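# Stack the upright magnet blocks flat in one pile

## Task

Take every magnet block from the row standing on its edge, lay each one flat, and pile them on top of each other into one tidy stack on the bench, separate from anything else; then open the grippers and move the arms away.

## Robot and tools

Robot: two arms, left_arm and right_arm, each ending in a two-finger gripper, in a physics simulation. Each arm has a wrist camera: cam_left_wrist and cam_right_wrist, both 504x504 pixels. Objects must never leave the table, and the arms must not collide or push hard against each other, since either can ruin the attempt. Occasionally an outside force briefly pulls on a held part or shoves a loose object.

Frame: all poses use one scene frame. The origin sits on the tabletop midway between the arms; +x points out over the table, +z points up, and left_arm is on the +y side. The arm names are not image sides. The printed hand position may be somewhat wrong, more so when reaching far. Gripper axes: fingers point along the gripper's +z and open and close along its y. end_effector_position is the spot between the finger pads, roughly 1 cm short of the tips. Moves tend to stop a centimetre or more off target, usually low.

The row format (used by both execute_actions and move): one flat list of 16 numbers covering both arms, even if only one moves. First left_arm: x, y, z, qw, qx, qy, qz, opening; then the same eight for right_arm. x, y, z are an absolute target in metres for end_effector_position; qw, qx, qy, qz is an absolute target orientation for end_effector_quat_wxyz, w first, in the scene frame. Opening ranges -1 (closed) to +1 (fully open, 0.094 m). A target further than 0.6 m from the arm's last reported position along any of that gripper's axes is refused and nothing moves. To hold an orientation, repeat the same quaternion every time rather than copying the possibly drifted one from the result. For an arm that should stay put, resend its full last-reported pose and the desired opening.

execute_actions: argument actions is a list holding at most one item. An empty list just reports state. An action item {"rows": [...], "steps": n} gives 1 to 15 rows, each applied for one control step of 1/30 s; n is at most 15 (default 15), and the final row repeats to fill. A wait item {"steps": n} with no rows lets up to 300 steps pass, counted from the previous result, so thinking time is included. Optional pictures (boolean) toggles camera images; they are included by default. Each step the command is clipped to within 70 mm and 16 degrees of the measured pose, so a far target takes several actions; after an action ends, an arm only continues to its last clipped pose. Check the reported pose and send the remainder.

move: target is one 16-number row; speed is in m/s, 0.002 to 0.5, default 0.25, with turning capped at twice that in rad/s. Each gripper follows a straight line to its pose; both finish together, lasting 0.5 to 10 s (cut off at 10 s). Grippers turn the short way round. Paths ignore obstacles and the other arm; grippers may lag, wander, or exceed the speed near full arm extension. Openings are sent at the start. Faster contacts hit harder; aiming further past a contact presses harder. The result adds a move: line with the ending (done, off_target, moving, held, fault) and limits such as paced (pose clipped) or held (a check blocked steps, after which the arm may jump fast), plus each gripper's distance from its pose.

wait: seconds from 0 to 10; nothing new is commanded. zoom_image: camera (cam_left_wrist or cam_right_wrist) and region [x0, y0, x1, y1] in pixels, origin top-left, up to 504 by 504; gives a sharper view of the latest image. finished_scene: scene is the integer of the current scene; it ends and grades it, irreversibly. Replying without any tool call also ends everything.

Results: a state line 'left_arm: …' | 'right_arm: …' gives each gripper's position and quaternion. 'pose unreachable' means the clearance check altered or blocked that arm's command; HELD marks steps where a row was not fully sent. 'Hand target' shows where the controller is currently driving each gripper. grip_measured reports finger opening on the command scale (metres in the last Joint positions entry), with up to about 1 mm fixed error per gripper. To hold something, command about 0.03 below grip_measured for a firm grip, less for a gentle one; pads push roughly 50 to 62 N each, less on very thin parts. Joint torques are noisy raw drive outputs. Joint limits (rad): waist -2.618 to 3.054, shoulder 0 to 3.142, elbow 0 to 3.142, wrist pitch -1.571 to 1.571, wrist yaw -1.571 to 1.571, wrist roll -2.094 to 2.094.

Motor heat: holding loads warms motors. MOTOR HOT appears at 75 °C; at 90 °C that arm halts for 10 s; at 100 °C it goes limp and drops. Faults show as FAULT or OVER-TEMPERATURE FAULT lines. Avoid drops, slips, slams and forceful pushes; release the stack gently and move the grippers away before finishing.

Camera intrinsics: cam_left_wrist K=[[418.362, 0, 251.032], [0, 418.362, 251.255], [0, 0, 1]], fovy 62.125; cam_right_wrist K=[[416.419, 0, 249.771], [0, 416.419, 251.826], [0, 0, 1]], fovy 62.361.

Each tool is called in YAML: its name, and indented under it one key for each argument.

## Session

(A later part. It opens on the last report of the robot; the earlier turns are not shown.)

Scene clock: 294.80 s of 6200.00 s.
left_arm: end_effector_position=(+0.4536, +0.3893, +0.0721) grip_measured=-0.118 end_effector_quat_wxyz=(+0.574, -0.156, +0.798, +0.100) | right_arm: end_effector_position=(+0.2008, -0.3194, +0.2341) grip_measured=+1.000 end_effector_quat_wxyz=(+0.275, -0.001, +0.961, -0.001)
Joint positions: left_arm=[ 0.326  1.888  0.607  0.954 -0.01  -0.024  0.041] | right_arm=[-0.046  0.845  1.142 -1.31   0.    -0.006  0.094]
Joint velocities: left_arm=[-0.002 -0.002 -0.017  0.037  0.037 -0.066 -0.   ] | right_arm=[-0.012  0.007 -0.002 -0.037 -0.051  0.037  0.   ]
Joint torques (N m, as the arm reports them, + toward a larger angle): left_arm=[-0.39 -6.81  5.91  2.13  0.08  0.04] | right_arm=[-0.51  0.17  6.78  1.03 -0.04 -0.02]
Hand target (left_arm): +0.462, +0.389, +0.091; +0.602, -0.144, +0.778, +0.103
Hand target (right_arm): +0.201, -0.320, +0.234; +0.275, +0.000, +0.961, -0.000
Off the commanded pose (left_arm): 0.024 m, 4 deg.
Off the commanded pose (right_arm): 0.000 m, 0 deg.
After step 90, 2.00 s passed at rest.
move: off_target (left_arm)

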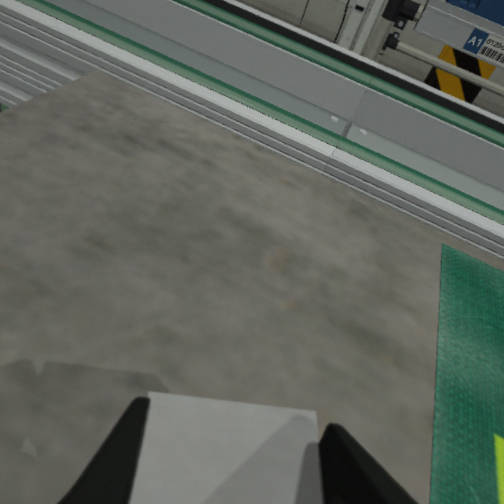

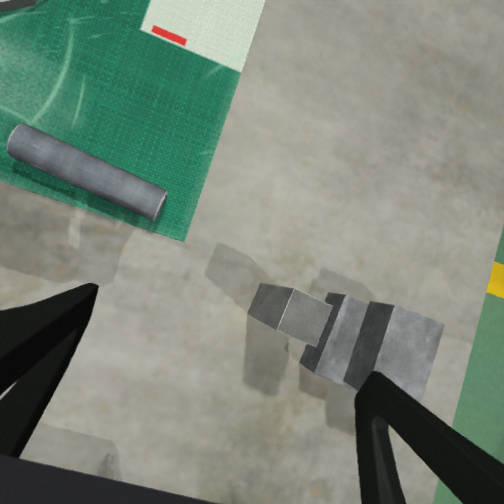

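move:
  target: [0.4545,0.388,0.041,0.5995,-0.1378,0.7813,0.1057,-0.148,0.2010,-0.3196,0.2342,0.275,0.0,0.961,0.0,1]
  speed: 0.05

move:
  target: [0.4545,0.388,0.028,0.5995,-0.1378,0.7813,0.1057,-0.148,0.2010,-0.3196,0.2342,0.275,0.0,0.961,0.0,1]
  speed: 0.015

Scene clock: 301.30 s of 6200.00 s.
left_arm: end_effector_position=(+0.4520, +0.3867, +0.0278) grip_measured=-0.118 end_effector_quat_wxyz=(+0.579, -0.145, +0.796, +0.102) | right_arm: end_effector_position=(+0.2008, -0.3194, +0.2341) grip_measured=+1.000 end_effector_quat_wxyz=(+0.275, -0.001, +0.961, -0.001)
Joint positions: left_arm=[ 0.326  2.102  0.584  1.204  0.001 -0.006  0.041] | right_arm=[-0.046  0.845  1.142 -1.31   0.    -0.006  0.094]
Joint velocities: left_arm=[ 0.017  0.002  0.007  0.051 -0.022 -0.022  0.001] | right_arm=[ 0.012 -0.007  0.002  0.007 -0.066  0.022  0.   ]
Joint torques (N m, as the arm reports them, + toward a larger angle): left_arm=[ 0.38 -7.39  3.04  2.12  0.07  0.06] | right_arm=[-0.54  0.2   6.66  1.02 -0.07 -0.01]
Hand target (left_arm): +0.454, +0.388, +0.040; +0.599, -0.138, +0.782, +0.105
Hand target (right_arm): +0.201, -0.320, +0.234; +0.275, +0.000, +0.961, -0.000
Off the commanded pose (left_arm): 0.014 m, 3 deg.
Off the commanded pose (right_arm): 0.000 m, 0 deg.
After step 90, 2.20 s passed at rest.
move: off_target (left_arm)

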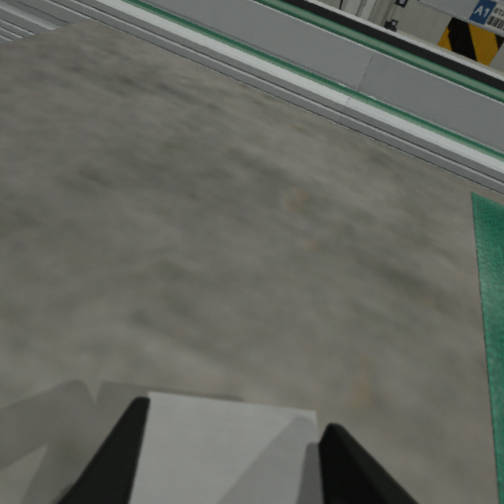

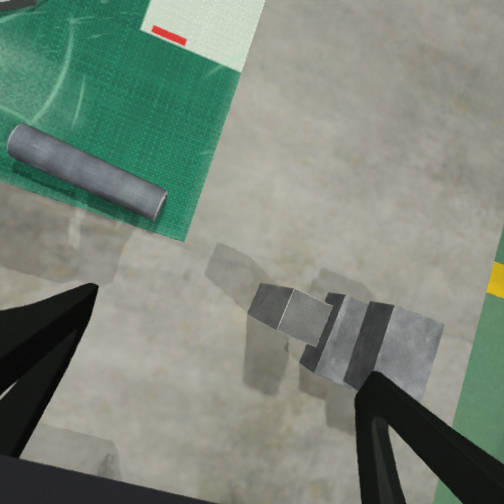

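Scene clock: 303.30 s of 6200.00 s.
left_arm: end_effector_position=(+0.4511, +0.3863, +0.0162) grip_measured=-0.118 end_effector_quat_wxyz=(+0.580, -0.145, +0.795, +0.102) | right_arm: end_effector_position=(+0.2008, -0.3194, +0.2341) grip_measured=+1.000 end_effector_quat_wxyz=(+0.275, -0.001, +0.961, -0.001)
Joint positions: left_arm=[ 0.326  2.162  0.584  1.267  0.001 -0.006  0.041] | right_arm=[-0.046  0.845  1.142 -1.31   0.    -0.006  0.094]
Joint velocities: left_arm=[ 0.002  0.012  0.007  0.037 -0.051  0.007  0.   ] | right_arm=[ 0.007 -0.017  0.007  0.022  0.051 -0.037  0.   ]
Joint torques (N m, as the arm reports them, + toward a larger angle): left_arm=[ 0.4  -7.39  3.12  2.08  0.06  0.05] | right_arm=[-0.49  0.22  6.82  1.02 -0.05 -0.01]
Hand target (left_arm): +0.454, +0.388, +0.028; +0.599, -0.138, +0.782, +0.105
Hand target (right_arm): +0.201, -0.320, +0.234; +0.275, +0.000, +0.961, -0.000
Off the commanded pose (left_arm): 0.012 m, 3 deg.
Off the commanded pose (right_arm): 0.000 m, 0 deg.
move: off_target (left_arm)

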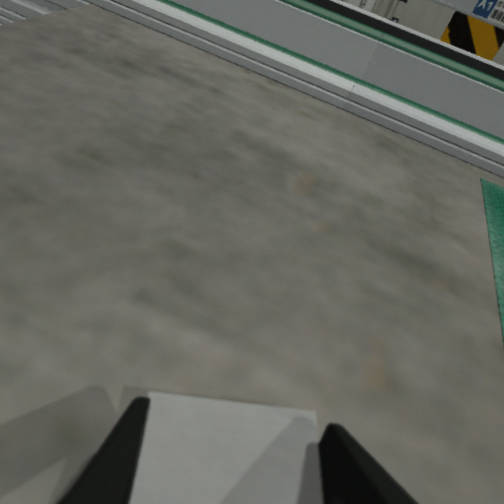

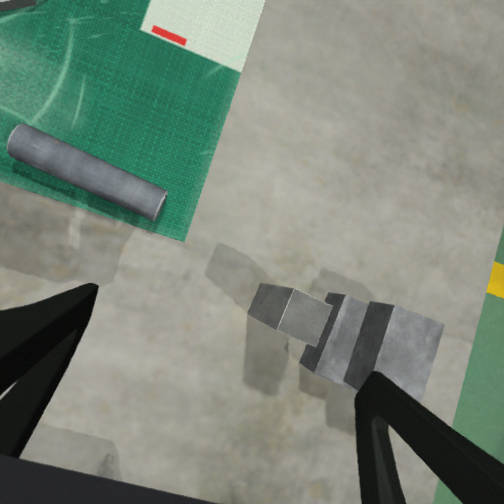

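execute_actions:
  actions:
    - {"rows":[[0.4545,0.388,0.027,0.5995,-0.1378,0.7813,0.1057,-0.148,0.2010,-0.3196,0.2342,0.275,0.0,0.961,0.0,1],[0.4545,0.388,0.027,0.5995,-0.1378,0.7813,0.1057,-0.148,0.2010,-0.3196,0.2342,0.275,0.0,0.961,0.0,1],[0.4545,0.388,0.027,0.5995,-0.1378,0.7813,0.1057,-0.148,0.2010,-0.3196,0.2342,0.275,0.0,0.961,0.0,1],[0.4545,0.388,0.026,0.5995,-0.1378,0.7813,0.1057,-0.148,0.2010,-0.3196,0.2342,0.275,0.0,0.961,0.0,1],[0.4545,0.388,0.026,0.5995,-0.1378,0.7813,0.1057,-0.148,0.2010,-0.3196,0.2342,0.275,0.0,0.961,0.0,1],[0.4545,0.388,0.026,0.5995,-0.1378,0.7813,0.1057,-0.148,0.2010,-0.3196,0.2342,0.275,0.0,0.961,0.0,1],[0.4545,0.388,0.025,0.5995,-0.1378,0.7813,0.1057,-0.148,0.2010,-0.3196,0.2342,0.275,0.0,0.961,0.0,1],[0.4545,0.388,0.025,0.5995,-0.1378,0.7813,0.1057,-0.148,0.2010,-0.3196,0.2342,0.275,0.0,0.961,0.0,1],[0.4545,0.388,0.025,0.5995,-0.1378,0.7813,0.1057,-0.148,0.2010,-0.3196,0.2342,0.275,0.0,0.961,0.0,1],[0.4545,0.388,0.024,0.5995,-0.1378,0.7813,0.1057,-0.148,0.2010,-0.3196,0.2342,0.275,0.0,0.961,0.0,1],[0.4545,0.388,0.024,0.5995,-0.1378,0.7813,0.1057,-0.148,0.2010,-0.3196,0.2342,0.275,0.0,0.961,0.0,1],[0.4545,0.388,0.024,0.5995,-0.1378,0.7813,0.1057,-0.148,0.2010,-0.3196,0.2342,0.275,0.0,0.961,0.0,1],[0.4545,0.388,0.023,0.5995,-0.1378,0.7813,0.1057,-0.148,0.2010,-0.3196,0.2342,0.275,0.0,0.961,0.0,1]],"steps":15}
  pictures: false

Scene clock: 312.03 s of 6200.00 s.
left_arm: end_effector_position=(+0.4517, +0.3865, +0.0159) grip_measured=-0.118 end_effector_quat_wxyz=(+0.586, -0.143, +0.791, +0.104) | right_arm: end_effector_position=(+0.2008, -0.3194, +0.2341) grip_measured=+1.000 end_effector_quat_wxyz=(+0.275, -0.001, +0.961, -0.001)
Joint positions: left_arm=[ 0.326  2.18   0.584  1.3    0.001 -0.004  0.041] | right_arm=[-0.046  0.845  1.142 -1.31   0.    -0.006  0.094]
Joint velocities: left_arm=[-0.002  0.042 -0.012  0.095  0.022 -0.037 -0.   ] | right_arm=[-0.007  0.007  0.002 -0.051 -0.037  0.022  0.   ]
Joint torques (N m, as the arm reports them, + toward a larger angle): left_arm=[ 0.37 -7.19  3.37  1.88  0.1   0.02] | right_arm=[-0.48  0.25  6.74  1.01 -0.04 -0.03]
Hand target (left_arm): +0.454, +0.388, +0.023; +0.599, -0.138, +0.782, +0.105
Hand target (right_arm): +0.201, -0.320, +0.234; +0.275, +0.000, +0.961, -0.000
Off the commanded pose (left_arm): 0.008 m, 2 deg.
Off the commanded pose (right_arm): 0.000 m, 0 deg.
Steps of this call (steps 1 to 90: nothing new was sent; then 5.23 s passed at rest; steps 91 to 105: all 15 steps of this action). Readings (end_effector_position):
91: left_arm (+0.4512, +0.3864, +0.0164) | right_arm (+0.2008, -0.3194, +0.2341)
92: left_arm (+0.4512, +0.3864, +0.0164) | right_arm (+0.2008, -0.3194, +0.2341)
94: left_arm (+0.4511, +0.3863, +0.0161) | right_arm (+0.2008, -0.3194, +0.2341)
98: left_arm (+0.4514, +0.3864, +0.0161) | right_arm (+0.2008, -0.3194, +0.2341)
105: the state above

execute_actions:
  actions:
    - {"rows":[[0.4545,0.388,0.026,0.5995,-0.1378,0.7813,0.1057,-0.11,0.2010,-0.3196,0.2342,0.275,0.0,0.961,0.0,1],[0.4545,0.388,0.026,0.5995,-0.1378,0.7813,0.1057,-0.10,0.2010,-0.3196,0.2342,0.275,0.0,0.961,0.0,1],[0.4545,0.388,0.026,0.5995,-0.1378,0.7813,0.1057,-0.08,0.2010,-0.3196,0.2342,0.275,0.0,0.961,0.0,1],[0.4545,0.388,0.026,0.5995,-0.1378,0.7813,0.1057,-0.05,0.2010,-0.3196,0.2342,0.275,0.0,0.961,0.0,1],[0.4545,0.388,0.026,0.5995,-0.1378,0.7813,0.1057,0.0,0.2010,-0.3196,0.2342,0.275,0.0,0.961,0.0,1],[0.4545,0.388,0.026,0.5995,-0.1378,0.7813,0.1057,0.05,0.2010,-0.3196,0.2342,0.275,0.0,0.961,0.0,1],[0.4545,0.388,0.026,0.5995,-0.1378,0.7813,0.1057,0.1,0.2010,-0.3196,0.2342,0.275,0.0,0.961,0.0,1],[0.4545,0.388,0.026,0.5995,-0.1378,0.7813,0.1057,0.2,0.2010,-0.3196,0.2342,0.275,0.0,0.961,0.0,1],[0.4545,0.388,0.026,0.5995,-0.1378,0.7813,0.1057,0.35,0.2010,-0.3196,0.2342,0.275,0.0,0.961,0.0,1]],"steps":12}
  pictures: false

move:
  target: [0.40,0.368,0.10,0.5507,-0.1440,0.8164,0.0971,0.5,0.2010,-0.3196,0.2342,0.275,0.0,0.961,0.0,1]
  speed: 0.15

Scene clock: 318.77 s of 6200.00 s.
left_arm: end_effector_position=(+0.4518, +0.3866, +0.0161) grip_measured=+0.347 end_effector_quat_wxyz=(+0.587, -0.143, +0.790, +0.104) | right_arm: end_effector_position=(+0.2008, -0.3194, +0.2341) grip_measured=+1.000 end_effector_quat_wxyz=(+0.275, -0.001, +0.961, -0.001)
Joint positions: left_arm=[ 0.326  2.182  0.584  1.305  0.001 -0.004  0.063] | right_arm=[-0.046  0.845  1.142 -1.31   0.    -0.006  0.094]
Joint velocities: left_arm=[-0.007  0.012  0.002 -0.022 -0.051 -0.081  0.003] | right_arm=[ 0.022 -0.012  0.002  0.022  0.066 -0.007  0.   ]
Joint torques (N m, as the arm reports them, + toward a larger angle): left_arm=[ 0.37 -8.35  3.26  1.81  0.08  0.02] | right_arm=[-0.54  0.19  6.64  1.03 -0.06 -0.04]
Hand target (left_arm): +0.455, +0.388, +0.026; +0.599, -0.138, +0.781, +0.106
Hand target (right_arm): +0.201, -0.320, +0.234; +0.275, +0.000, +0.961, -0.000
Off the commanded pose (left_arm): 0.010 m, 2 deg.
Off the commanded pose (right_arm): 0.000 m, 0 deg.
Steps of this call (steps 1 to 90: nothing new was sent; then 3.33 s passed at rest; steps 91 to 102: all 12 steps of this action). Readings (end_effector_position):
91: left_arm (+0.4518, +0.3866, +0.0161) | right_arm (+0.2008, -0.3194, +0.2341)
92: left_arm (+0.4518, +0.3866, +0.0161) | right_arm (+0.2008, -0.3194, +0.2341)
94: left_arm (+0.4518, +0.3866, +0.0161) | right_arm (+0.2008, -0.3194, +0.2341)
98: left_arm (+0.4518, +0.3866, +0.0161) | right_arm (+0.2008, -0.3194, +0.2341)
102: the state above

Scene clock: 320.43 s of 6200.00 s.
left_arm: end_effector_position=(+0.3963, +0.3660, +0.0883) grip_measured=+0.498 end_effector_quat_wxyz=(+0.535, -0.150, +0.826, +0.095) | right_arm: end_effector_position=(+0.2008, -0.3194, +0.2341) grip_measured=+1.000 end_effector_quat_wxyz=(+0.275, -0.001, +0.961, -0.001)
Joint positions: left_arm=[ 0.326  1.547  0.438  0.687  0.001 -0.004  0.07 ] | right_arm=[-0.046  0.845  1.142 -1.31   0.    -0.006  0.094]
Joint velocities: left_arm=[-0.002 -0.002 -0.007 -0.007  0.022 -0.037 -0.001] | right_arm=[-0.002 -0.007 -0.022 -0.051  0.066  0.007  0.   ]
Joint torques (N m, as the arm reports them, + toward a larger angle): left_arm=[ 0.32 -6.22  6.41  1.64  0.07  0.05] | right_arm=[-0.46  0.26  6.64  1.05 -0.04 -0.03]
Hand target (left_arm): +0.400, +0.368, +0.102; +0.551, -0.144, +0.816, +0.098
Hand target (right_arm): +0.201, -0.320, +0.234; +0.275, +0.000, +0.961, -0.000
Off the commanded pose (left_arm): 0.012 m, 2 deg.
Off the commanded pose (right_arm): 0.000 m, 0 deg.
move: off_target (left_arm)

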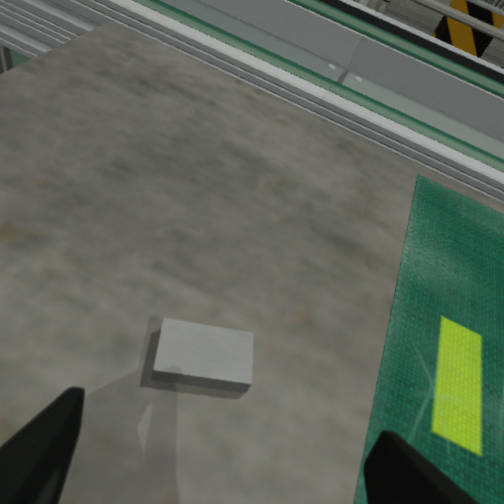

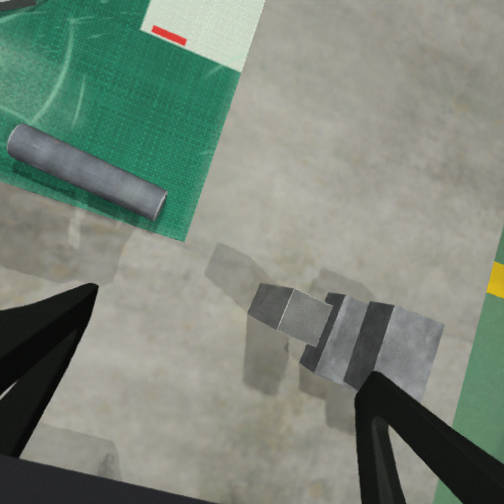

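move:
  target: [0.2035,0.3640,0.105,-0.1177,-0.6506,0.7432,-0.1030,0.5,0.2010,-0.3196,0.2342,0.275,0.0,0.961,0.0,1]
  speed: 0.25

move:
  target: [0.2035,0.3635,0.05,-0.1177,-0.6506,0.7432,-0.1030,0.5,0.2010,-0.3196,0.2342,0.275,0.0,0.961,0.0,1]
  speed: 0.1

Scene clock: 331.27 s of 6200.00 s.
left_arm: end_effector_position=(+0.1981, +0.3586, +0.1018) grip_measured=+0.498 end_effector_quat_wxyz=(-0.124, -0.642, +0.751, -0.092) | right_arm: end_effector_position=(+0.2008, -0.3194, +0.2341) grip_measured=+1.000 end_effector_quat_wxyz=(+0.275, -0.001, +0.961, -0.001)
Joint positions: left_arm=[ 0.738  1.637  1.227 -1.423  0.167 -0.625  0.07 ] | right_arm=[-0.046  0.845  1.142 -1.31   0.    -0.006  0.094]
Joint velocities: left_arm=[ 0.002  0.007 -0.007 -0.037 -0.037  0.066 -0.003] | right_arm=[ 0.012 -0.002 -0.007 -0.007  0.007 -0.007  0.   ]
Joint torques (N m, as the arm reports them, + toward a larger angle): left_arm=[ 0.87 -5.03  7.91 -0.32  0.17 -0.08] | right_arm=[-0.51  0.15  6.77  1.06 -0.07 -0.02]
Hand target (left_arm): +0.201, +0.362, +0.108; -0.119, -0.649, +0.745, -0.096
Hand target (right_arm): +0.201, -0.320, +0.234; +0.275, +0.000, +0.961, -0.000
Off the commanded pose (left_arm): 0.008 m, 2 deg.
Off the commanded pose (right_arm): 0.000 m, 0 deg.
After step 90, 3.77 s passed at rest.
move: done

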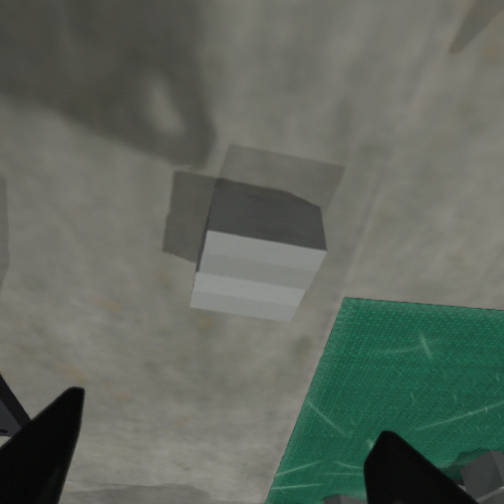

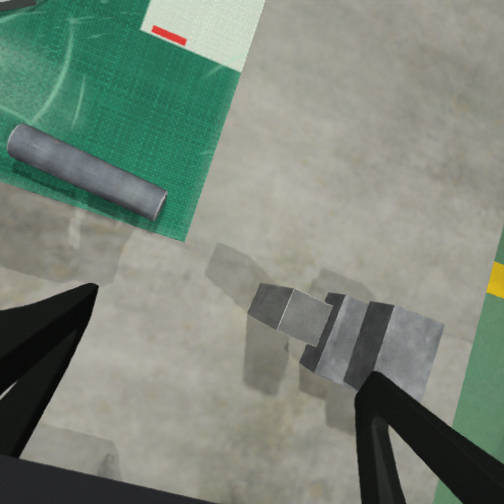

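Scene clock: 332.33 s of 6200.00 s.
left_arm: end_effector_position=(+0.2031, +0.3601, +0.0508) grip_measured=+0.498 end_effector_quat_wxyz=(-0.124, -0.642, +0.750, -0.099) | right_arm: end_effector_position=(+0.2008, -0.3194, +0.2341) grip_measured=+1.000 end_effector_quat_wxyz=(+0.275, -0.001, +0.961, -0.001)
Joint positions: left_arm=[ 0.738  1.708  1.093 -1.218  0.181 -0.625  0.07 ] | right_arm=[-0.046  0.845  1.142 -1.31   0.    -0.006  0.094]
Joint velocities: left_arm=[ 0.002 -0.002 -0.002  0.007 -0.051  0.022  0.   ] | right_arm=[ 0.002 -0.002 -0.007 -0.007  0.007 -0.066  0.   ]
Joint torques (N m, as the arm reports them, + toward a larger angle): left_arm=[ 1.33 -5.53  4.86 -0.08  0.17 -0.09] | right_arm=[-0.51  0.22  6.68  1.02 -0.05 -0.02]
Hand target (left_arm): +0.203, +0.364, +0.050; -0.118, -0.651, +0.743, -0.103
Hand target (right_arm): +0.201, -0.320, +0.234; +0.275, +0.000, +0.961, -0.000
Off the commanded pose (left_arm): 0.003 m, 1 deg.
Off the commanded pose (right_arm): 0.000 m, 0 deg.
move: done

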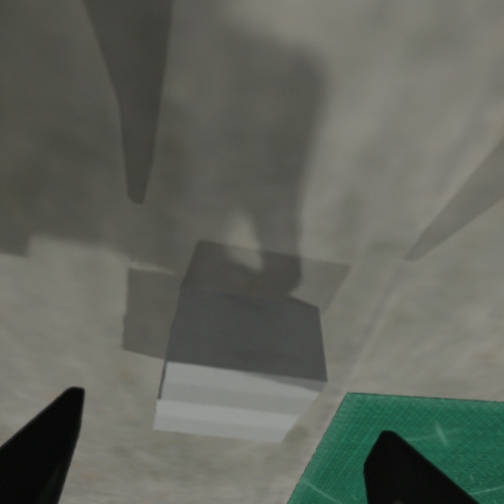

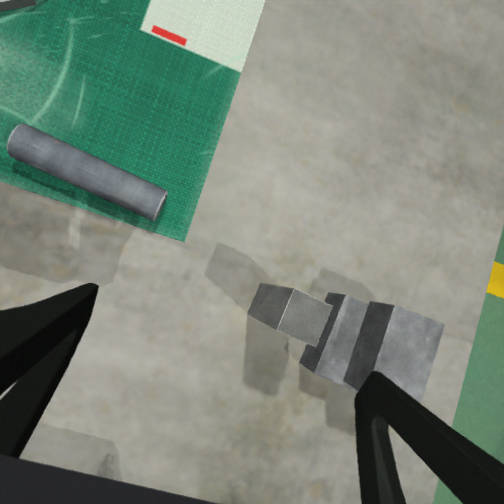

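move:
  target: [0.2035,0.3640,0.016,-0.1177,-0.6506,0.7432,-0.1030,0.5,0.2010,-0.3196,0.2342,0.275,0.0,0.961,0.0,1]
  speed: 0.04

zoom_image:
  camera: "cam_left_wrist"
  region: [60,330,420,504]

Scene clock: 338.17 s of 6200.00 s.
left_arm: end_effector_position=(+0.2035, +0.3621, +0.0177) grip_measured=+0.498 end_effector_quat_wxyz=(-0.121, -0.645, +0.748, -0.099) | right_arm: end_effector_position=(+0.2008, -0.3194, +0.2341) grip_measured=+1.000 end_effector_quat_wxyz=(+0.275, -0.001, +0.961, -0.001)
Joint positions: left_arm=[ 0.744  1.764  1.016 -1.08   0.182 -0.625  0.07 ] | right_arm=[-0.046  0.845  1.142 -1.31   0.    -0.006  0.094]
Joint velocities: left_arm=[-0.022  0.007  0.002 -0.007 -0.051  0.007  0.   ] | right_arm=[ 0.007 -0.007  0.017 -0.022 -0.037 -0.022  0.   ]
Joint torques (N m, as the arm reports them, + toward a larger angle): left_arm=[ 0.96 -5.58  4.49 -0.06  0.16 -0.05] | right_arm=[-0.45  0.26  6.81  1.04 -0.07 -0.03]
Hand target (left_arm): +0.204, +0.364, +0.016; -0.118, -0.651, +0.743, -0.103
Hand target (right_arm): +0.201, -0.320, +0.234; +0.275, +0.000, +0.961, -0.000
Off the commanded pose (left_arm): 0.003 m, 1 deg.
Off the commanded pose (right_arm): 0.000 m, 0 deg.
After step 90, 1.53 s passed at rest.
move: done

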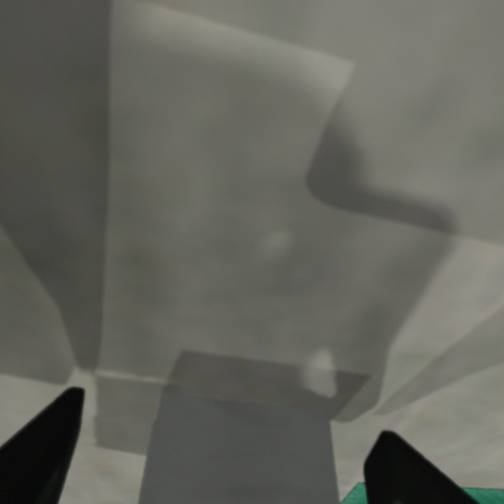

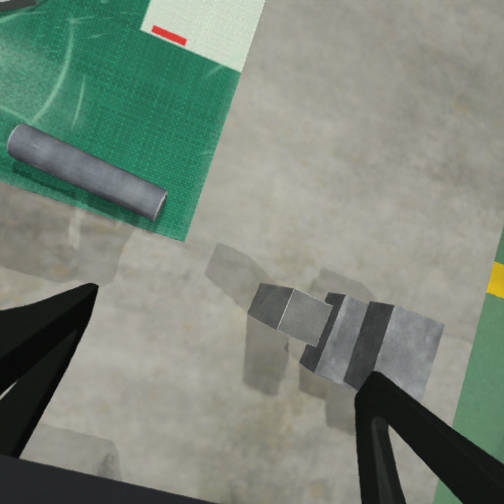

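Region (60, 330, 420, 504) of cam_left_wrist's 504x504 image, scaled by 1.400, with more detail than that image has; it fills the top 244 rows of this view, and the rest is white.

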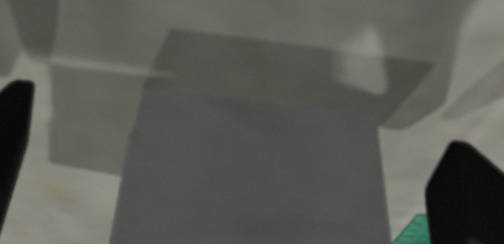

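execute_actions:
  actions:
    - {"rows":[[0.2035,0.3622,0.016,-0.1177,-0.6506,0.7432,-0.1030,0.35,0.2010,-0.3196,0.2342,0.275,0.0,0.961,0.0,1],[0.2035,0.3622,0.016,-0.1177,-0.6506,0.7432,-0.1030,0.3,0.2010,-0.3196,0.2342,0.275,0.0,0.961,0.0,1],[0.2035,0.3622,0.016,-0.1177,-0.6506,0.7432,-0.1030,0.2,0.2010,-0.3196,0.2342,0.275,0.0,0.961,0.0,1],[0.2035,0.3622,0.016,-0.1177,-0.6506,0.7432,-0.1030,0.1,0.2010,-0.3196,0.2342,0.275,0.0,0.961,0.0,1],[0.2035,0.3622,0.016,-0.1177,-0.6506,0.7432,-0.1030,0.02,0.2010,-0.3196,0.2342,0.275,0.0,0.961,0.0,1],[0.2035,0.3622,0.016,-0.1177,-0.6506,0.7432,-0.1030,-0.04,0.2010,-0.3196,0.2342,0.275,0.0,0.961,0.0,1],[0.2035,0.3622,0.016,-0.1177,-0.6506,0.7432,-0.1030,-0.07,0.2010,-0.3196,0.2342,0.275,0.0,0.961,0.0,1],[0.2035,0.3622,0.016,-0.1177,-0.6506,0.7432,-0.1030,-0.09,0.2010,-0.3196,0.2342,0.275,0.0,0.961,0.0,1],[0.2035,0.3622,0.016,-0.1177,-0.6506,0.7432,-0.1030,-0.105,0.2010,-0.3196,0.2342,0.275,0.0,0.961,0.0,1],[0.2035,0.3622,0.016,-0.1177,-0.6506,0.7432,-0.1030,-0.12,0.2010,-0.3196,0.2342,0.275,0.0,0.961,0.0,1],[0.2035,0.3622,0.016,-0.1177,-0.6506,0.7432,-0.1030,-0.135,0.2010,-0.3196,0.2342,0.275,0.0,0.961,0.0,1],[0.2035,0.3622,0.016,-0.1177,-0.6506,0.7432,-0.1030,-0.146,0.2010,-0.3196,0.2342,0.275,0.0,0.961,0.0,1]],"steps":15}
  pictures: false

move:
  target: [0.2050,0.3690,0.10,-0.1177,-0.6506,0.7432,-0.1030,-0.148,0.2010,-0.3196,0.2342,0.275,0.0,0.961,0.0,1]
  speed: 0.07

Scene clock: 350.13 s of 6200.00 s.
left_arm: end_effector_position=(+0.2044, +0.3625, +0.0175) grip_measured=-0.115 end_effector_quat_wxyz=(-0.119, -0.645, +0.748, -0.100) | right_arm: end_effector_position=(+0.2008, -0.3194, +0.2341) grip_measured=+1.000 end_effector_quat_wxyz=(+0.275, -0.001, +0.961, -0.001)
Joint positions: left_arm=[ 0.744  1.764  1.016 -1.077  0.184 -0.627  0.042] | right_arm=[-0.046  0.845  1.142 -1.31   0.    -0.006  0.094]
Joint velocities: left_arm=[-0.012 -0.002 -0.002  0.007 -0.022 -0.051  0.   ] | right_arm=[ 0.002 -0.002  0.007 -0.022  0.007  0.081  0.   ]
Joint torques (N m, as the arm reports them, + toward a larger angle): left_arm=[ 0.51 -5.89  3.89 -0.08  0.16 -0.09] | right_arm=[-0.49  0.15  6.75  1.03 -0.04 -0.03]
Hand target (left_arm): +0.203, +0.362, +0.016; -0.118, -0.650, +0.743, -0.103
Hand target (right_arm): +0.201, -0.320, +0.234; +0.275, +0.000, +0.961, -0.000
Off the commanded pose (left_arm): 0.002 m, 1 deg.
Off the commanded pose (right_arm): 0.000 m, 0 deg.
Steps of this call (steps 1 to 90: nothing new was sent; then 8.47 s passed at rest; steps 91 to 105: all 15 steps of this action). Readings (end_effector_position):
91: left_arm (+0.2037, +0.3624, +0.0176) | right_arm (+0.2008, -0.3194, +0.2341)
92: left_arm (+0.2037, +0.3624, +0.0176) | right_arm (+0.2008, -0.3194, +0.2341)
94: left_arm (+0.2038, +0.3624, +0.0176) | right_arm (+0.2008, -0.3194, +0.2341)
98: left_arm (+0.2043, +0.3624, +0.0175) | right_arm (+0.2008, -0.3194, +0.2341)
105: the state above

Scene clock: 352.07 s of 6200.00 s.
left_arm: end_effector_position=(+0.2033, +0.3641, +0.0868) grip_measured=-0.115 end_effector_quat_wxyz=(-0.136, -0.648, +0.742, -0.102) | right_arm: end_effector_position=(+0.2008, -0.3194, +0.2341) grip_measured=+1.000 end_effector_quat_wxyz=(+0.275, -0.001, +0.961, -0.001)
Joint positions: left_arm=[ 0.752  1.701  1.227 -1.387  0.184 -0.627  0.042] | right_arm=[-0.046  0.845  1.142 -1.31   0.    -0.006  0.094]
Joint velocities: left_arm=[-0.007  0.002  0.002  0.007 -0.007 -0.037 -0.   ] | right_arm=[ 0.007 -0.007 -0.007 -0.037  0.066 -0.007  0.   ]
Joint torques (N m, as the arm reports them, + toward a larger angle): left_arm=[ 1.04 -8.02  7.72 -0.42  0.11  0.01] | right_arm=[-0.51  0.17  6.72  1.04 -0.07 -0.04]
Hand target (left_arm): +0.205, +0.369, +0.100; -0.118, -0.651, +0.743, -0.103
Hand target (right_arm): +0.201, -0.320, +0.234; +0.275, +0.000, +0.961, -0.000
Off the commanded pose (left_arm): 0.014 m, 2 deg.
Off the commanded pose (right_arm): 0.000 m, 0 deg.
move: off_target (left_arm)

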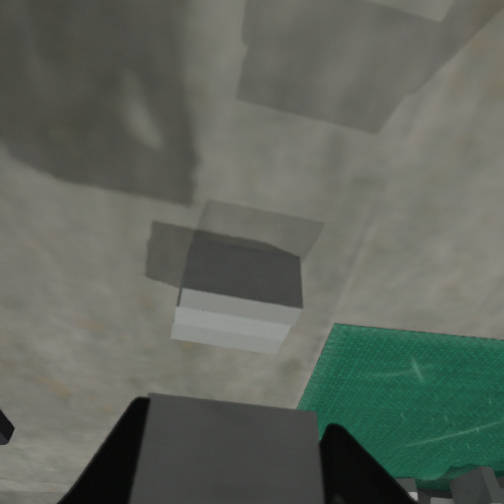

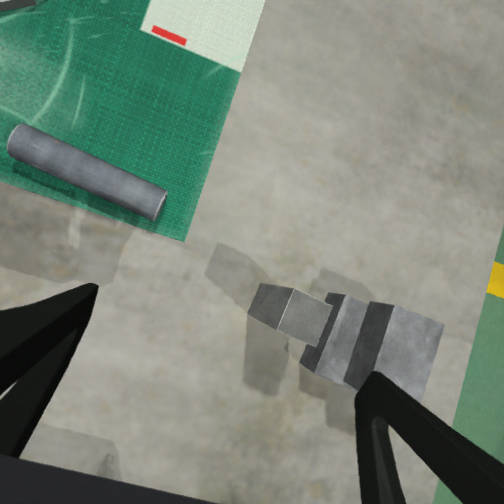

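move:
  target: [0.460,0.3878,0.107,0.5995,-0.1378,0.7813,0.1057,-0.148,0.2010,-0.3196,0.2342,0.275,0.0,0.961,0.0,1]
  speed: 0.25

move:
  target: [0.4545,0.388,0.053,0.5995,-0.1378,0.7813,0.1057,-0.148,0.2010,-0.3196,0.2342,0.275,0.0,0.961,0.0,1]
  speed: 0.05

Scene clock: 360.90 s of 6200.00 s.
left_arm: end_effector_position=(+0.4554, +0.3879, +0.0851) grip_measured=-0.115 end_effector_quat_wxyz=(+0.576, -0.154, +0.797, +0.099) | right_arm: end_effector_position=(+0.2008, -0.3194, +0.2341) grip_measured=+1.000 end_effector_quat_wxyz=(+0.275, -0.001, +0.961, -0.001)
Joint positions: left_arm=[ 0.321  1.838  0.621  0.895 -0.01  -0.024  0.042] | right_arm=[-0.046  0.845  1.142 -1.31   0.    -0.006  0.094]
Joint velocities: left_arm=[-0.012  0.002 -0.007  0.022  0.022 -0.007 -0.002] | right_arm=[ 0.007 -0.027 -0.017 -0.051  0.051  0.066  0.   ]
Joint torques (N m, as the arm reports them, + toward a larger angle): left_arm=[ 0.02 -6.76  5.98  2.1   0.1   0.07] | right_arm=[-0.52  0.14  6.78  1.02 -0.06 -0.01]
Hand target (left_arm): +0.462, +0.389, +0.103; +0.602, -0.144, +0.779, +0.102
Hand target (right_arm): +0.201, -0.320, +0.234; +0.275, +0.000, +0.961, -0.000
Off the commanded pose (left_arm): 0.022 m, 4 deg.
Off the commanded pose (right_arm): 0.000 m, 0 deg.
After step 90, 1.30 s passed at rest.
move: off_target (left_arm)

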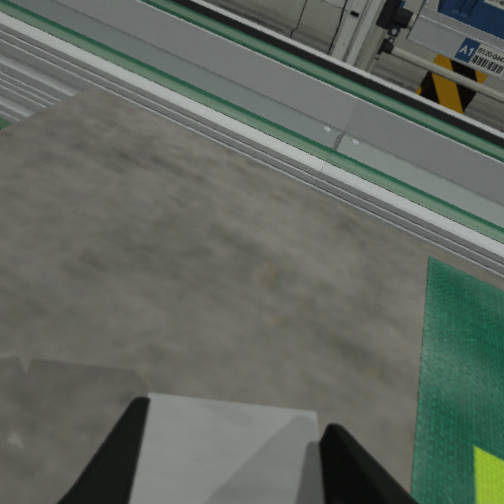

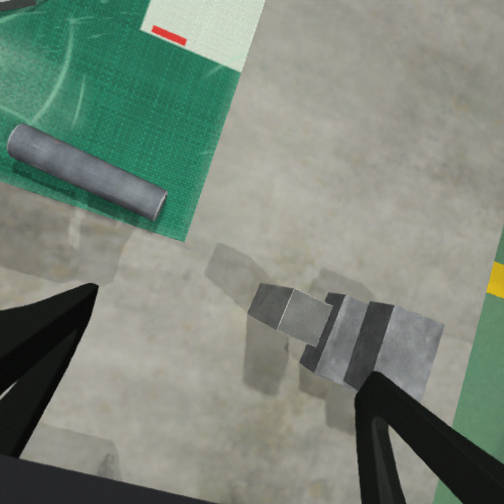

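Scene clock: 362.20 s of 6200.00 s.
left_arm: end_effector_position=(+0.4518, +0.3846, +0.0393) grip_measured=-0.115 end_effector_quat_wxyz=(+0.578, -0.144, +0.797, +0.101) | right_arm: end_effector_position=(+0.2008, -0.3194, +0.2341) grip_measured=+1.000 end_effector_quat_wxyz=(+0.275, -0.001, +0.961, -0.001)
Joint positions: left_arm=[ 0.321  2.042  0.578  1.148  0.    -0.006  0.042] | right_arm=[-0.046  0.845  1.142 -1.31   0.    -0.006  0.094]
Joint velocities: left_arm=[-0.002 -0.007 -0.012 -0.007 -0.037 -0.007 -0.001] | right_arm=[-0.017  0.012  0.002  0.022 -0.066 -0.037  0.   ]
Joint torques (N m, as the arm reports them, + toward a larger angle): left_arm=[ 0.71 -7.25  3.65  2.09  0.07  0.04] | right_arm=[-0.46  0.17  6.71  1.03 -0.06 -0.02]
Hand target (left_arm): +0.454, +0.388, +0.052; +0.599, -0.138, +0.782, +0.106
Hand target (right_arm): +0.201, -0.320, +0.234; +0.275, +0.000, +0.961, -0.000
Off the commanded pose (left_arm): 0.014 m, 3 deg.
Off the commanded pose (right_arm): 0.000 m, 0 deg.
move: off_target (left_arm)

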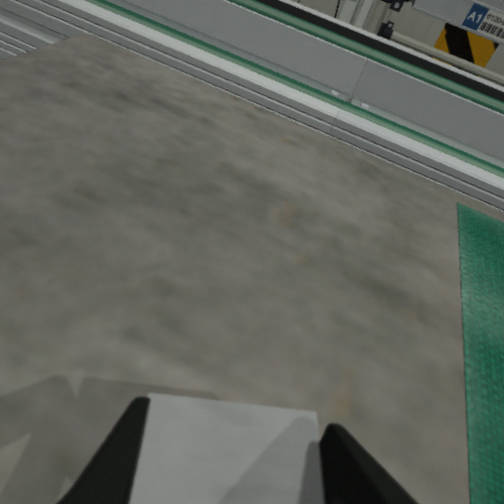

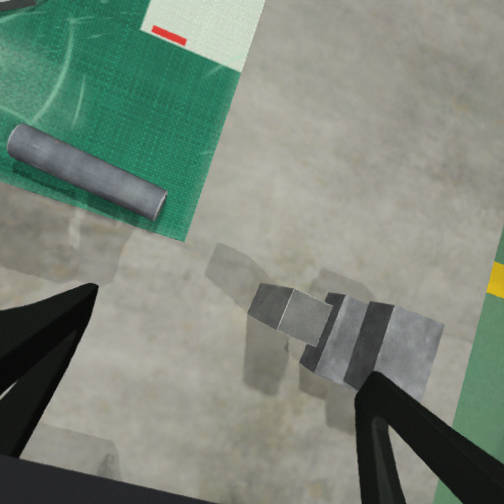

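move:
  target: [0.4545,0.3897,0.047,0.5995,-0.1378,0.7813,0.1057,-0.148,0.2010,-0.3196,0.2342,0.275,0.0,0.961,0.0,1]
  speed: 0.015

Scene clock: 369.17 s of 6200.00 s.
left_arm: end_effector_position=(+0.4518, +0.3836, +0.0333) grip_measured=-0.115 end_effector_quat_wxyz=(+0.578, -0.142, +0.798, +0.099) | right_arm: end_effector_position=(+0.2008, -0.3194, +0.2341) grip_measured=+1.000 end_effector_quat_wxyz=(+0.275, -0.001, +0.961, -0.001)
Joint positions: left_arm=[ 0.321  2.069  0.578  1.172  0.005 -0.005  0.042] | right_arm=[-0.046  0.845  1.142 -1.31   0.    -0.006  0.094]
Joint velocities: left_arm=[ 0.012 -0.007 -0.012  0.037  0.022  0.007 -0.001] | right_arm=[ 0.007  0.012  0.002 -0.007 -0.007 -0.095  0.   ]
Joint torques (N m, as the arm reports them, + toward a larger angle): left_arm=[ 1.21 -7.31  3.78  2.12  0.1   0.04] | right_arm=[-0.46  0.19  6.76  1.04 -0.06 -0.02]
Hand target (left_arm): +0.454, +0.390, +0.047; +0.599, -0.138, +0.782, +0.105
Hand target (right_arm): +0.201, -0.320, +0.234; +0.275, +0.000, +0.961, -0.000
Off the commanded pose (left_arm): 0.015 m, 3 deg.
Off the commanded pose (right_arm): 0.000 m, 0 deg.
After step 90, 1.97 s passed at rest.
move: off_target (left_arm)

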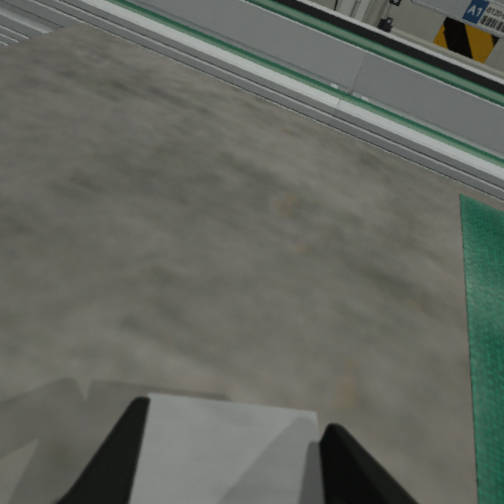

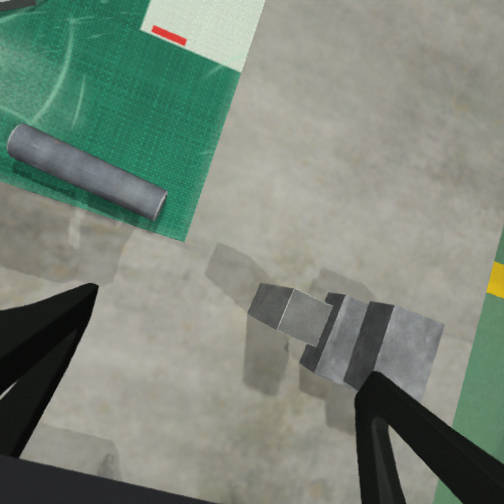

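execute_actions:
  actions:
    - {"rows":[[0.4545,0.3905,0.047,0.5995,-0.1378,0.7813,0.1057,-0.148,0.2010,-0.3196,0.2342,0.275,0.0,0.961,0.0,1],[0.4545,0.3912,0.047,0.5995,-0.1378,0.7813,0.1057,-0.148,0.2010,-0.3196,0.2342,0.275,0.0,0.961,0.0,1],[0.4545,0.3912,0.047,0.5995,-0.1378,0.7813,0.1057,-0.148,0.2010,-0.3196,0.2342,0.275,0.0,0.961,0.0,1],[0.4545,0.3912,0.047,0.5995,-0.1378,0.7813,0.1057,-0.148,0.2010,-0.3196,0.2342,0.275,0.0,0.961,0.0,1],[0.4545,0.3912,0.047,0.5995,-0.1378,0.7813,0.1057,-0.148,0.2010,-0.3196,0.2342,0.275,0.0,0.961,0.0,1],[0.4545,0.3890,0.047,0.5995,-0.1378,0.7813,0.1057,-0.148,0.2010,-0.3196,0.2342,0.275,0.0,0.961,0.0,1]],"steps":12}
  pictures: false

Scene clock: 377.07 s of 6200.00 s.
left_arm: end_effector_position=(+0.4511, +0.3859, +0.0338) grip_measured=-0.115 end_effector_quat_wxyz=(+0.578, -0.143, +0.797, +0.100) | right_arm: end_effector_position=(+0.2008, -0.3194, +0.2341) grip_measured=+1.000 end_effector_quat_wxyz=(+0.275, -0.001, +0.961, -0.001)
Joint positions: left_arm=[ 0.328  2.069  0.578  1.174  0.009 -0.004  0.042] | right_arm=[-0.046  0.845  1.142 -1.31   0.    -0.006  0.094]
Joint velocities: left_arm=[-0.007 -0.012 -0.007  0.095 -0.007 -0.037  0.   ] | right_arm=[-0.012 -0.002 -0.002  0.022  0.037 -0.081  0.   ]
Joint torques (N m, as the arm reports them, + toward a larger angle): left_arm=[ 0.47 -7.36  3.67  2.11  0.05  0.01] | right_arm=[-0.53  0.14  6.72  1.03 -0.06 -0.02]
Hand target (left_arm): +0.454, +0.389, +0.047; +0.599, -0.138, +0.782, +0.105
Hand target (right_arm): +0.201, -0.320, +0.234; +0.275, +0.000, +0.961, -0.000
Off the commanded pose (left_arm): 0.014 m, 3 deg.
Off the commanded pose (right_arm): 0.000 m, 0 deg.
Steps of this call (steps 1 to 90: nothing new was sent; then 4.50 s passed at rest; steps 91 to 102: all 12 steps of this action). Readings (end_effector_position):
91: left_arm (+0.4519, +0.3837, +0.0337) | right_arm (+0.2008, -0.3194, +0.2341)
92: left_arm (+0.4517, +0.3841, +0.0337) | right_arm (+0.2008, -0.3194, +0.2341)
94: left_arm (+0.4512, +0.3855, +0.0337) | right_arm (+0.2008, -0.3194, +0.2341)
98: left_arm (+0.4511, +0.3859, +0.0338) | right_arm (+0.2008, -0.3194, +0.2341)
102: the state above

execute_actions:
  actions:
    - {"rows":[[0.4550,0.3885,0.046,0.5995,-0.1378,0.7813,0.1057,-0.148,0.2010,-0.3196,0.2342,0.275,0.0,0.961,0.0,1],[0.4550,0.3885,0.045,0.5995,-0.1378,0.7813,0.1057,-0.148,0.2010,-0.3196,0.2342,0.275,0.0,0.961,0.0,1],[0.4550,0.3885,0.044,0.5995,-0.1378,0.7813,0.1057,-0.148,0.2010,-0.3196,0.2342,0.275,0.0,0.961,0.0,1],[0.4550,0.3885,0.0435,0.5995,-0.1378,0.7813,0.1057,-0.148,0.2010,-0.3196,0.2342,0.275,0.0,0.961,0.0,1],[0.4550,0.3885,0.043,0.5995,-0.1378,0.7813,0.1057,-0.148,0.2010,-0.3196,0.2342,0.275,0.0,0.961,0.0,1],[0.4550,0.3885,0.0425,0.5995,-0.1378,0.7813,0.1057,-0.148,0.2010,-0.3196,0.2342,0.275,0.0,0.961,0.0,1],[0.4550,0.3885,0.042,0.5995,-0.1378,0.7813,0.1057,-0.148,0.2010,-0.3196,0.2342,0.275,0.0,0.961,0.0,1],[0.4550,0.3885,0.0415,0.5995,-0.1378,0.7813,0.1057,-0.148,0.2010,-0.3196,0.2342,0.275,0.0,0.961,0.0,1],[0.4550,0.3885,0.041,0.5995,-0.1378,0.7813,0.1057,-0.148,0.2010,-0.3196,0.2342,0.275,0.0,0.961,0.0,1],[0.4550,0.3885,0.0405,0.5995,-0.1378,0.7813,0.1057,-0.148,0.2010,-0.3196,0.2342,0.275,0.0,0.961,0.0,1],[0.4550,0.3885,0.040,0.5995,-0.1378,0.7813,0.1057,-0.148,0.2010,-0.3196,0.2342,0.275,0.0,0.961,0.0,1],[0.4550,0.3885,0.0395,0.5995,-0.1378,0.7813,0.1057,-0.148,0.2010,-0.3196,0.2342,0.275,0.0,0.961,0.0,1],[0.4550,0.3885,0.039,0.5995,-0.1378,0.7813,0.1057,-0.148,0.2010,-0.3196,0.2342,0.275,0.0,0.961,0.0,1]],"steps":15}
  pictures: false

Scene clock: 386.40 s of 6200.00 s.
left_arm: end_effector_position=(+0.4509, +0.3859, +0.0271) grip_measured=-0.115 end_effector_quat_wxyz=(+0.579, -0.143, +0.796, +0.100) | right_arm: end_effector_position=(+0.2008, -0.3194, +0.2341) grip_measured=+1.000 end_effector_quat_wxyz=(+0.275, -0.001, +0.961, -0.001)
Joint positions: left_arm=[ 0.328  2.105  0.578  1.213  0.009 -0.004  0.042] | right_arm=[-0.046  0.845  1.142 -1.31   0.    -0.006  0.094]
Joint velocities: left_arm=[-0.002  0.051 -0.007  0.051 -0.037 -0.037  0.   ] | right_arm=[ 0.022 -0.022 -0.012 -0.007 -0.022  0.007  0.   ]
Joint torques (N m, as the arm reports them, + toward a larger angle): left_arm=[ 0.17 -7.27  3.79  2.02  0.02  0.04] | right_arm=[-0.46  0.13  6.7   1.06 -0.06 -0.03]
Hand target (left_arm): +0.455, +0.388, +0.039; +0.599, -0.138, +0.782, +0.105
Hand target (right_arm): +0.201, -0.320, +0.234; +0.275, +0.000, +0.961, -0.000
Off the commanded pose (left_arm): 0.013 m, 3 deg.
Off the commanded pose (right_arm): 0.000 m, 0 deg.
Steps of this call (steps 1 to 90: nothing new was sent; then 5.83 s passed at rest; steps 91 to 105: all 15 steps of this action). Readings (end_effector_position):
91: left_arm (+0.4511, +0.3859, +0.0338) | right_arm (+0.2008, -0.3194, +0.2341)
92: left_arm (+0.4512, +0.3860, +0.0339) | right_arm (+0.2008, -0.3194, +0.2341)
94: left_arm (+0.4512, +0.3860, +0.0326) | right_arm (+0.2008, -0.3194, +0.2341)
98: left_arm (+0.4504, +0.3857, +0.0274) | right_arm (+0.2008, -0.3194, +0.2341)
105: the state above

execute_actions:
  actions:
    - {"rows":[[0.4550,0.3885,0.039,0.5995,-0.1378,0.7813,0.1057,-0.148,0.2010,-0.3196,0.2342,0.275,0.0,0.961,0.0,1],[0.4550,0.3885,0.038,0.5995,-0.1378,0.7813,0.1057,-0.148,0.2010,-0.3196,0.2342,0.275,0.0,0.961,0.0,1],[0.4550,0.3885,0.038,0.5995,-0.1378,0.7813,0.1057,-0.148,0.2010,-0.3196,0.2342,0.275,0.0,0.961,0.0,1],[0.4550,0.3885,0.037,0.5995,-0.1378,0.7813,0.1057,-0.148,0.2010,-0.3196,0.2342,0.275,0.0,0.961,0.0,1],[0.4550,0.3885,0.037,0.5995,-0.1378,0.7813,0.1057,-0.148,0.2010,-0.3196,0.2342,0.275,0.0,0.961,0.0,1],[0.4550,0.3885,0.036,0.5995,-0.1378,0.7813,0.1057,-0.148,0.2010,-0.3196,0.2342,0.275,0.0,0.961,0.0,1],[0.4550,0.3885,0.036,0.5995,-0.1378,0.7813,0.1057,-0.148,0.2010,-0.3196,0.2342,0.275,0.0,0.961,0.0,1],[0.4550,0.3885,0.035,0.5995,-0.1378,0.7813,0.1057,-0.148,0.2010,-0.3196,0.2342,0.275,0.0,0.961,0.0,1]],"steps":12}
  pictures: true

Scene clock: 393.77 s of 6200.00 s.
left_arm: end_effector_position=(+0.4517, +0.3862, +0.0268) grip_measured=-0.115 end_effector_quat_wxyz=(+0.585, -0.142, +0.792, +0.101) | right_arm: end_effector_position=(+0.2008, -0.3194, +0.2341) grip_measured=+1.000 end_effector_quat_wxyz=(+0.275, -0.001, +0.961, -0.001)
Joint positions: left_arm=[ 0.328  2.123  0.578  1.246  0.009 -0.004  0.042] | right_arm=[-0.046  0.845  1.142 -1.31   0.    -0.006  0.094]
Joint velocities: left_arm=[-0.002  0.002  0.002  0.037  0.037 -0.051 -0.001] | right_arm=[-0.007 -0.012 -0.002 -0.081 -0.051  0.037  0.   ]
Joint torques (N m, as the arm reports them, + toward a larger angle): left_arm=[ 0.26 -6.96  3.75  1.9   0.04  0.04] | right_arm=[-0.46  0.12  6.66  1.03 -0.07 -0.03]
Hand target (left_arm): +0.455, +0.388, +0.035; +0.599, -0.138, +0.782, +0.105
Hand target (right_arm): +0.201, -0.320, +0.234; +0.275, +0.000, +0.961, -0.000
Off the commanded pose (left_arm): 0.009 m, 2 deg.
Off the commanded pose (right_arm): 0.000 m, 0 deg.
Steps of this call (steps 1 to 90: nothing new was sent; then 3.97 s passed at rest; steps 91 to 102: all 12 steps of this action). Readings (end_effector_position):
91: left_arm (+0.4511, +0.3859, +0.0271) | right_arm (+0.2008, -0.3194, +0.2341)
92: left_arm (+0.4511, +0.3859, +0.0272) | right_arm (+0.2008, -0.3194, +0.2341)
94: left_arm (+0.4511, +0.3859, +0.0269) | right_arm (+0.2008, -0.3194, +0.2341)
98: left_arm (+0.4514, +0.3861, +0.0268) | right_arm (+0.2008, -0.3194, +0.2341)
102: the state above

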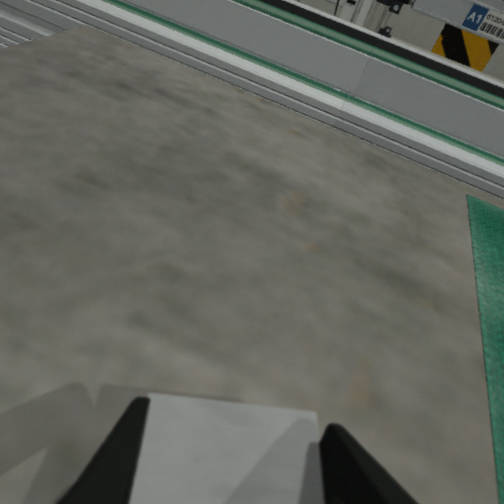

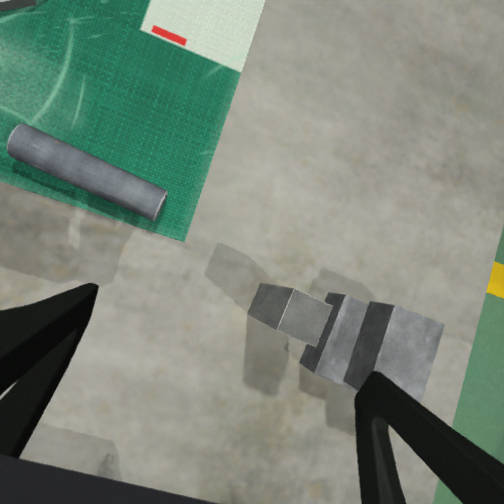

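Contact at z≈0.027, x=0.4517 matches. Release.

execute_actions:
  actions:
    - {"rows":[[0.4550,0.3885,0.037,0.5995,-0.1378,0.7813,0.1057,-0.11,0.2010,-0.3196,0.2342,0.275,0.0,0.961,0.0,1],[0.4550,0.3885,0.037,0.5995,-0.1378,0.7813,0.1057,-0.10,0.2010,-0.3196,0.2342,0.275,0.0,0.961,0.0,1],[0.4550,0.3885,0.037,0.5995,-0.1378,0.7813,0.1057,-0.08,0.2010,-0.3196,0.2342,0.275,0.0,0.961,0.0,1],[0.4550,0.3885,0.037,0.5995,-0.1378,0.7813,0.1057,-0.05,0.2010,-0.3196,0.2342,0.275,0.0,0.961,0.0,1],[0.4550,0.3885,0.037,0.5995,-0.1378,0.7813,0.1057,0.0,0.2010,-0.3196,0.2342,0.275,0.0,0.961,0.0,1],[0.4550,0.3885,0.037,0.5995,-0.1378,0.7813,0.1057,0.05,0.2010,-0.3196,0.2342,0.275,0.0,0.961,0.0,1],[0.4550,0.3885,0.037,0.5995,-0.1378,0.7813,0.1057,0.1,0.2010,-0.3196,0.2342,0.275,0.0,0.961,0.0,1],[0.4550,0.3885,0.037,0.5995,-0.1378,0.7813,0.1057,0.2,0.2010,-0.3196,0.2342,0.275,0.0,0.961,0.0,1],[0.4550,0.3885,0.037,0.5995,-0.1378,0.7813,0.1057,0.35,0.2010,-0.3196,0.2342,0.275,0.0,0.961,0.0,1]],"steps":12}
  pictures: false

move:
  target: [0.40,0.368,0.11,0.5507,-0.1440,0.8164,0.0971,0.5,0.2010,-0.3196,0.2342,0.275,0.0,0.961,0.0,1]
  speed: 0.15

zoom_image:
  camera: "cam_left_wrist"
  region: [120,280,300,420]

Scene clock: 401.43 s of 6200.00 s.
left_arm: end_effector_position=(+0.4518, +0.3862, +0.0269) grip_measured=+0.347 end_effector_quat_wxyz=(+0.586, -0.142, +0.792, +0.101) | right_arm: end_effector_position=(+0.2008, -0.3194, +0.2341) grip_measured=+1.000 end_effector_quat_wxyz=(+0.275, -0.001, +0.961, -0.001)
Joint positions: left_arm=[ 0.328  2.124  0.578  1.248  0.009 -0.004  0.063] | right_arm=[-0.046  0.845  1.142 -1.31   0.    -0.006  0.094]
Joint velocities: left_arm=[-0.017  0.022  0.007 -0.007 -0.066 -0.007  0.   ] | right_arm=[ 0.012 -0.007 -0.002 -0.022 -0.022 -0.051  0.   ]
Joint torques (N m, as the arm reports them, + toward a larger angle): left_arm=[ 0.28 -7.79  3.65  1.84  0.02  0.04] | right_arm=[-0.48  0.19  6.74  1.04 -0.06 -0.01]
Hand target (left_arm): +0.455, +0.389, +0.037; +0.600, -0.138, +0.781, +0.105
Hand target (right_arm): +0.201, -0.320, +0.234; +0.275, +0.000, +0.961, -0.000
Off the commanded pose (left_arm): 0.011 m, 2 deg.
Off the commanded pose (right_arm): 0.000 m, 0 deg.
Steps of this call (steps 1 to 90: nothing new was sent; then 4.27 s passed at rest; steps 91 to 102: all 12 steps of this action). Readings (end_effector_position):
91: left_arm (+0.4518, +0.3862, +0.0269) | right_arm (+0.2008, -0.3194, +0.2341)
92: left_arm (+0.4518, +0.3862, +0.0269) | right_arm (+0.2008, -0.3194, +0.2341)
94: left_arm (+0.4518, +0.3862, +0.0269) | right_arm (+0.2008, -0.3194, +0.2341)
98: left_arm (+0.4518, +0.3862, +0.0269) | right_arm (+0.2008, -0.3194, +0.2341)
102: the state above

Scene clock: 403.10 s of 6200.00 s.
left_arm: end_effector_position=(+0.3962, +0.3654, +0.0977) grip_measured=+0.498 end_effector_quat_wxyz=(+0.535, -0.148, +0.827, +0.092) | right_arm: end_effector_position=(+0.2008, -0.3194, +0.2341) grip_measured=+1.000 end_effector_quat_wxyz=(+0.275, -0.001, +0.961, -0.001)
Joint positions: left_arm=[ 0.328  1.503  0.455  0.626  0.009 -0.003  0.07 ] | right_arm=[-0.046  0.845  1.142 -1.31   0.    -0.006  0.094]
Joint velocities: left_arm=[ 0.007 -0.002 -0.017 -0.022 -0.022 -0.007  0.001] | right_arm=[-0.012  0.007 -0.012  0.066  0.022 -0.051  0.   ]
Joint torques (N m, as the arm reports them, + toward a larger angle): left_arm=[ 0.12 -5.95  6.84  1.62 -0.02  0.06] | right_arm=[-0.52  0.25  6.77  1.04 -0.06 -0.02]
Hand target (left_arm): +0.400, +0.368, +0.112; +0.551, -0.144, +0.816, +0.098
Hand target (right_arm): +0.201, -0.320, +0.234; +0.275, +0.000, +0.961, -0.000
Off the commanded pose (left_arm): 0.013 m, 2 deg.
Off the commanded pose (right_arm): 0.000 m, 0 deg.
move: off_target (left_arm)

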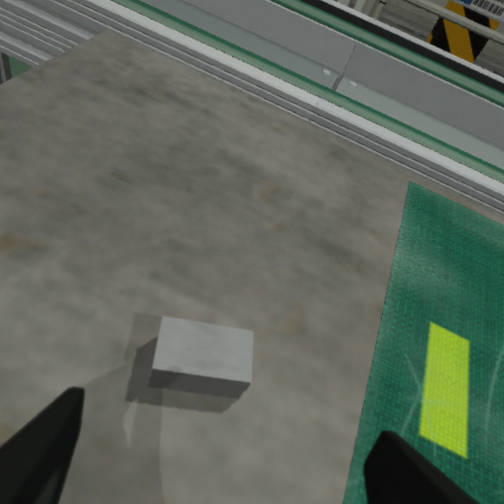

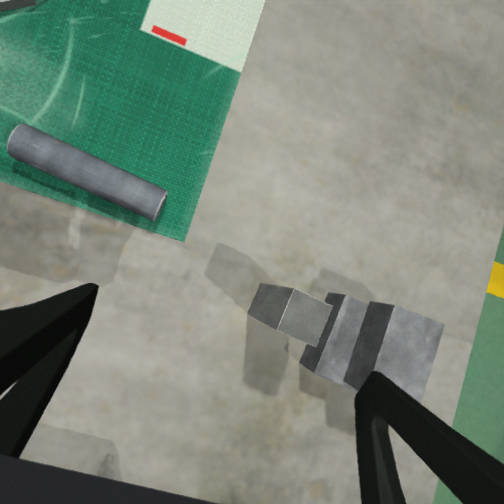

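Region (120, 280, 300, 420) of cam_left_wrist's 504x504 image, scaled by 2.800, with more detail than that image has.

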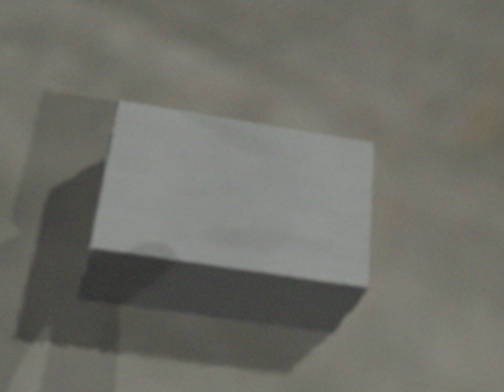

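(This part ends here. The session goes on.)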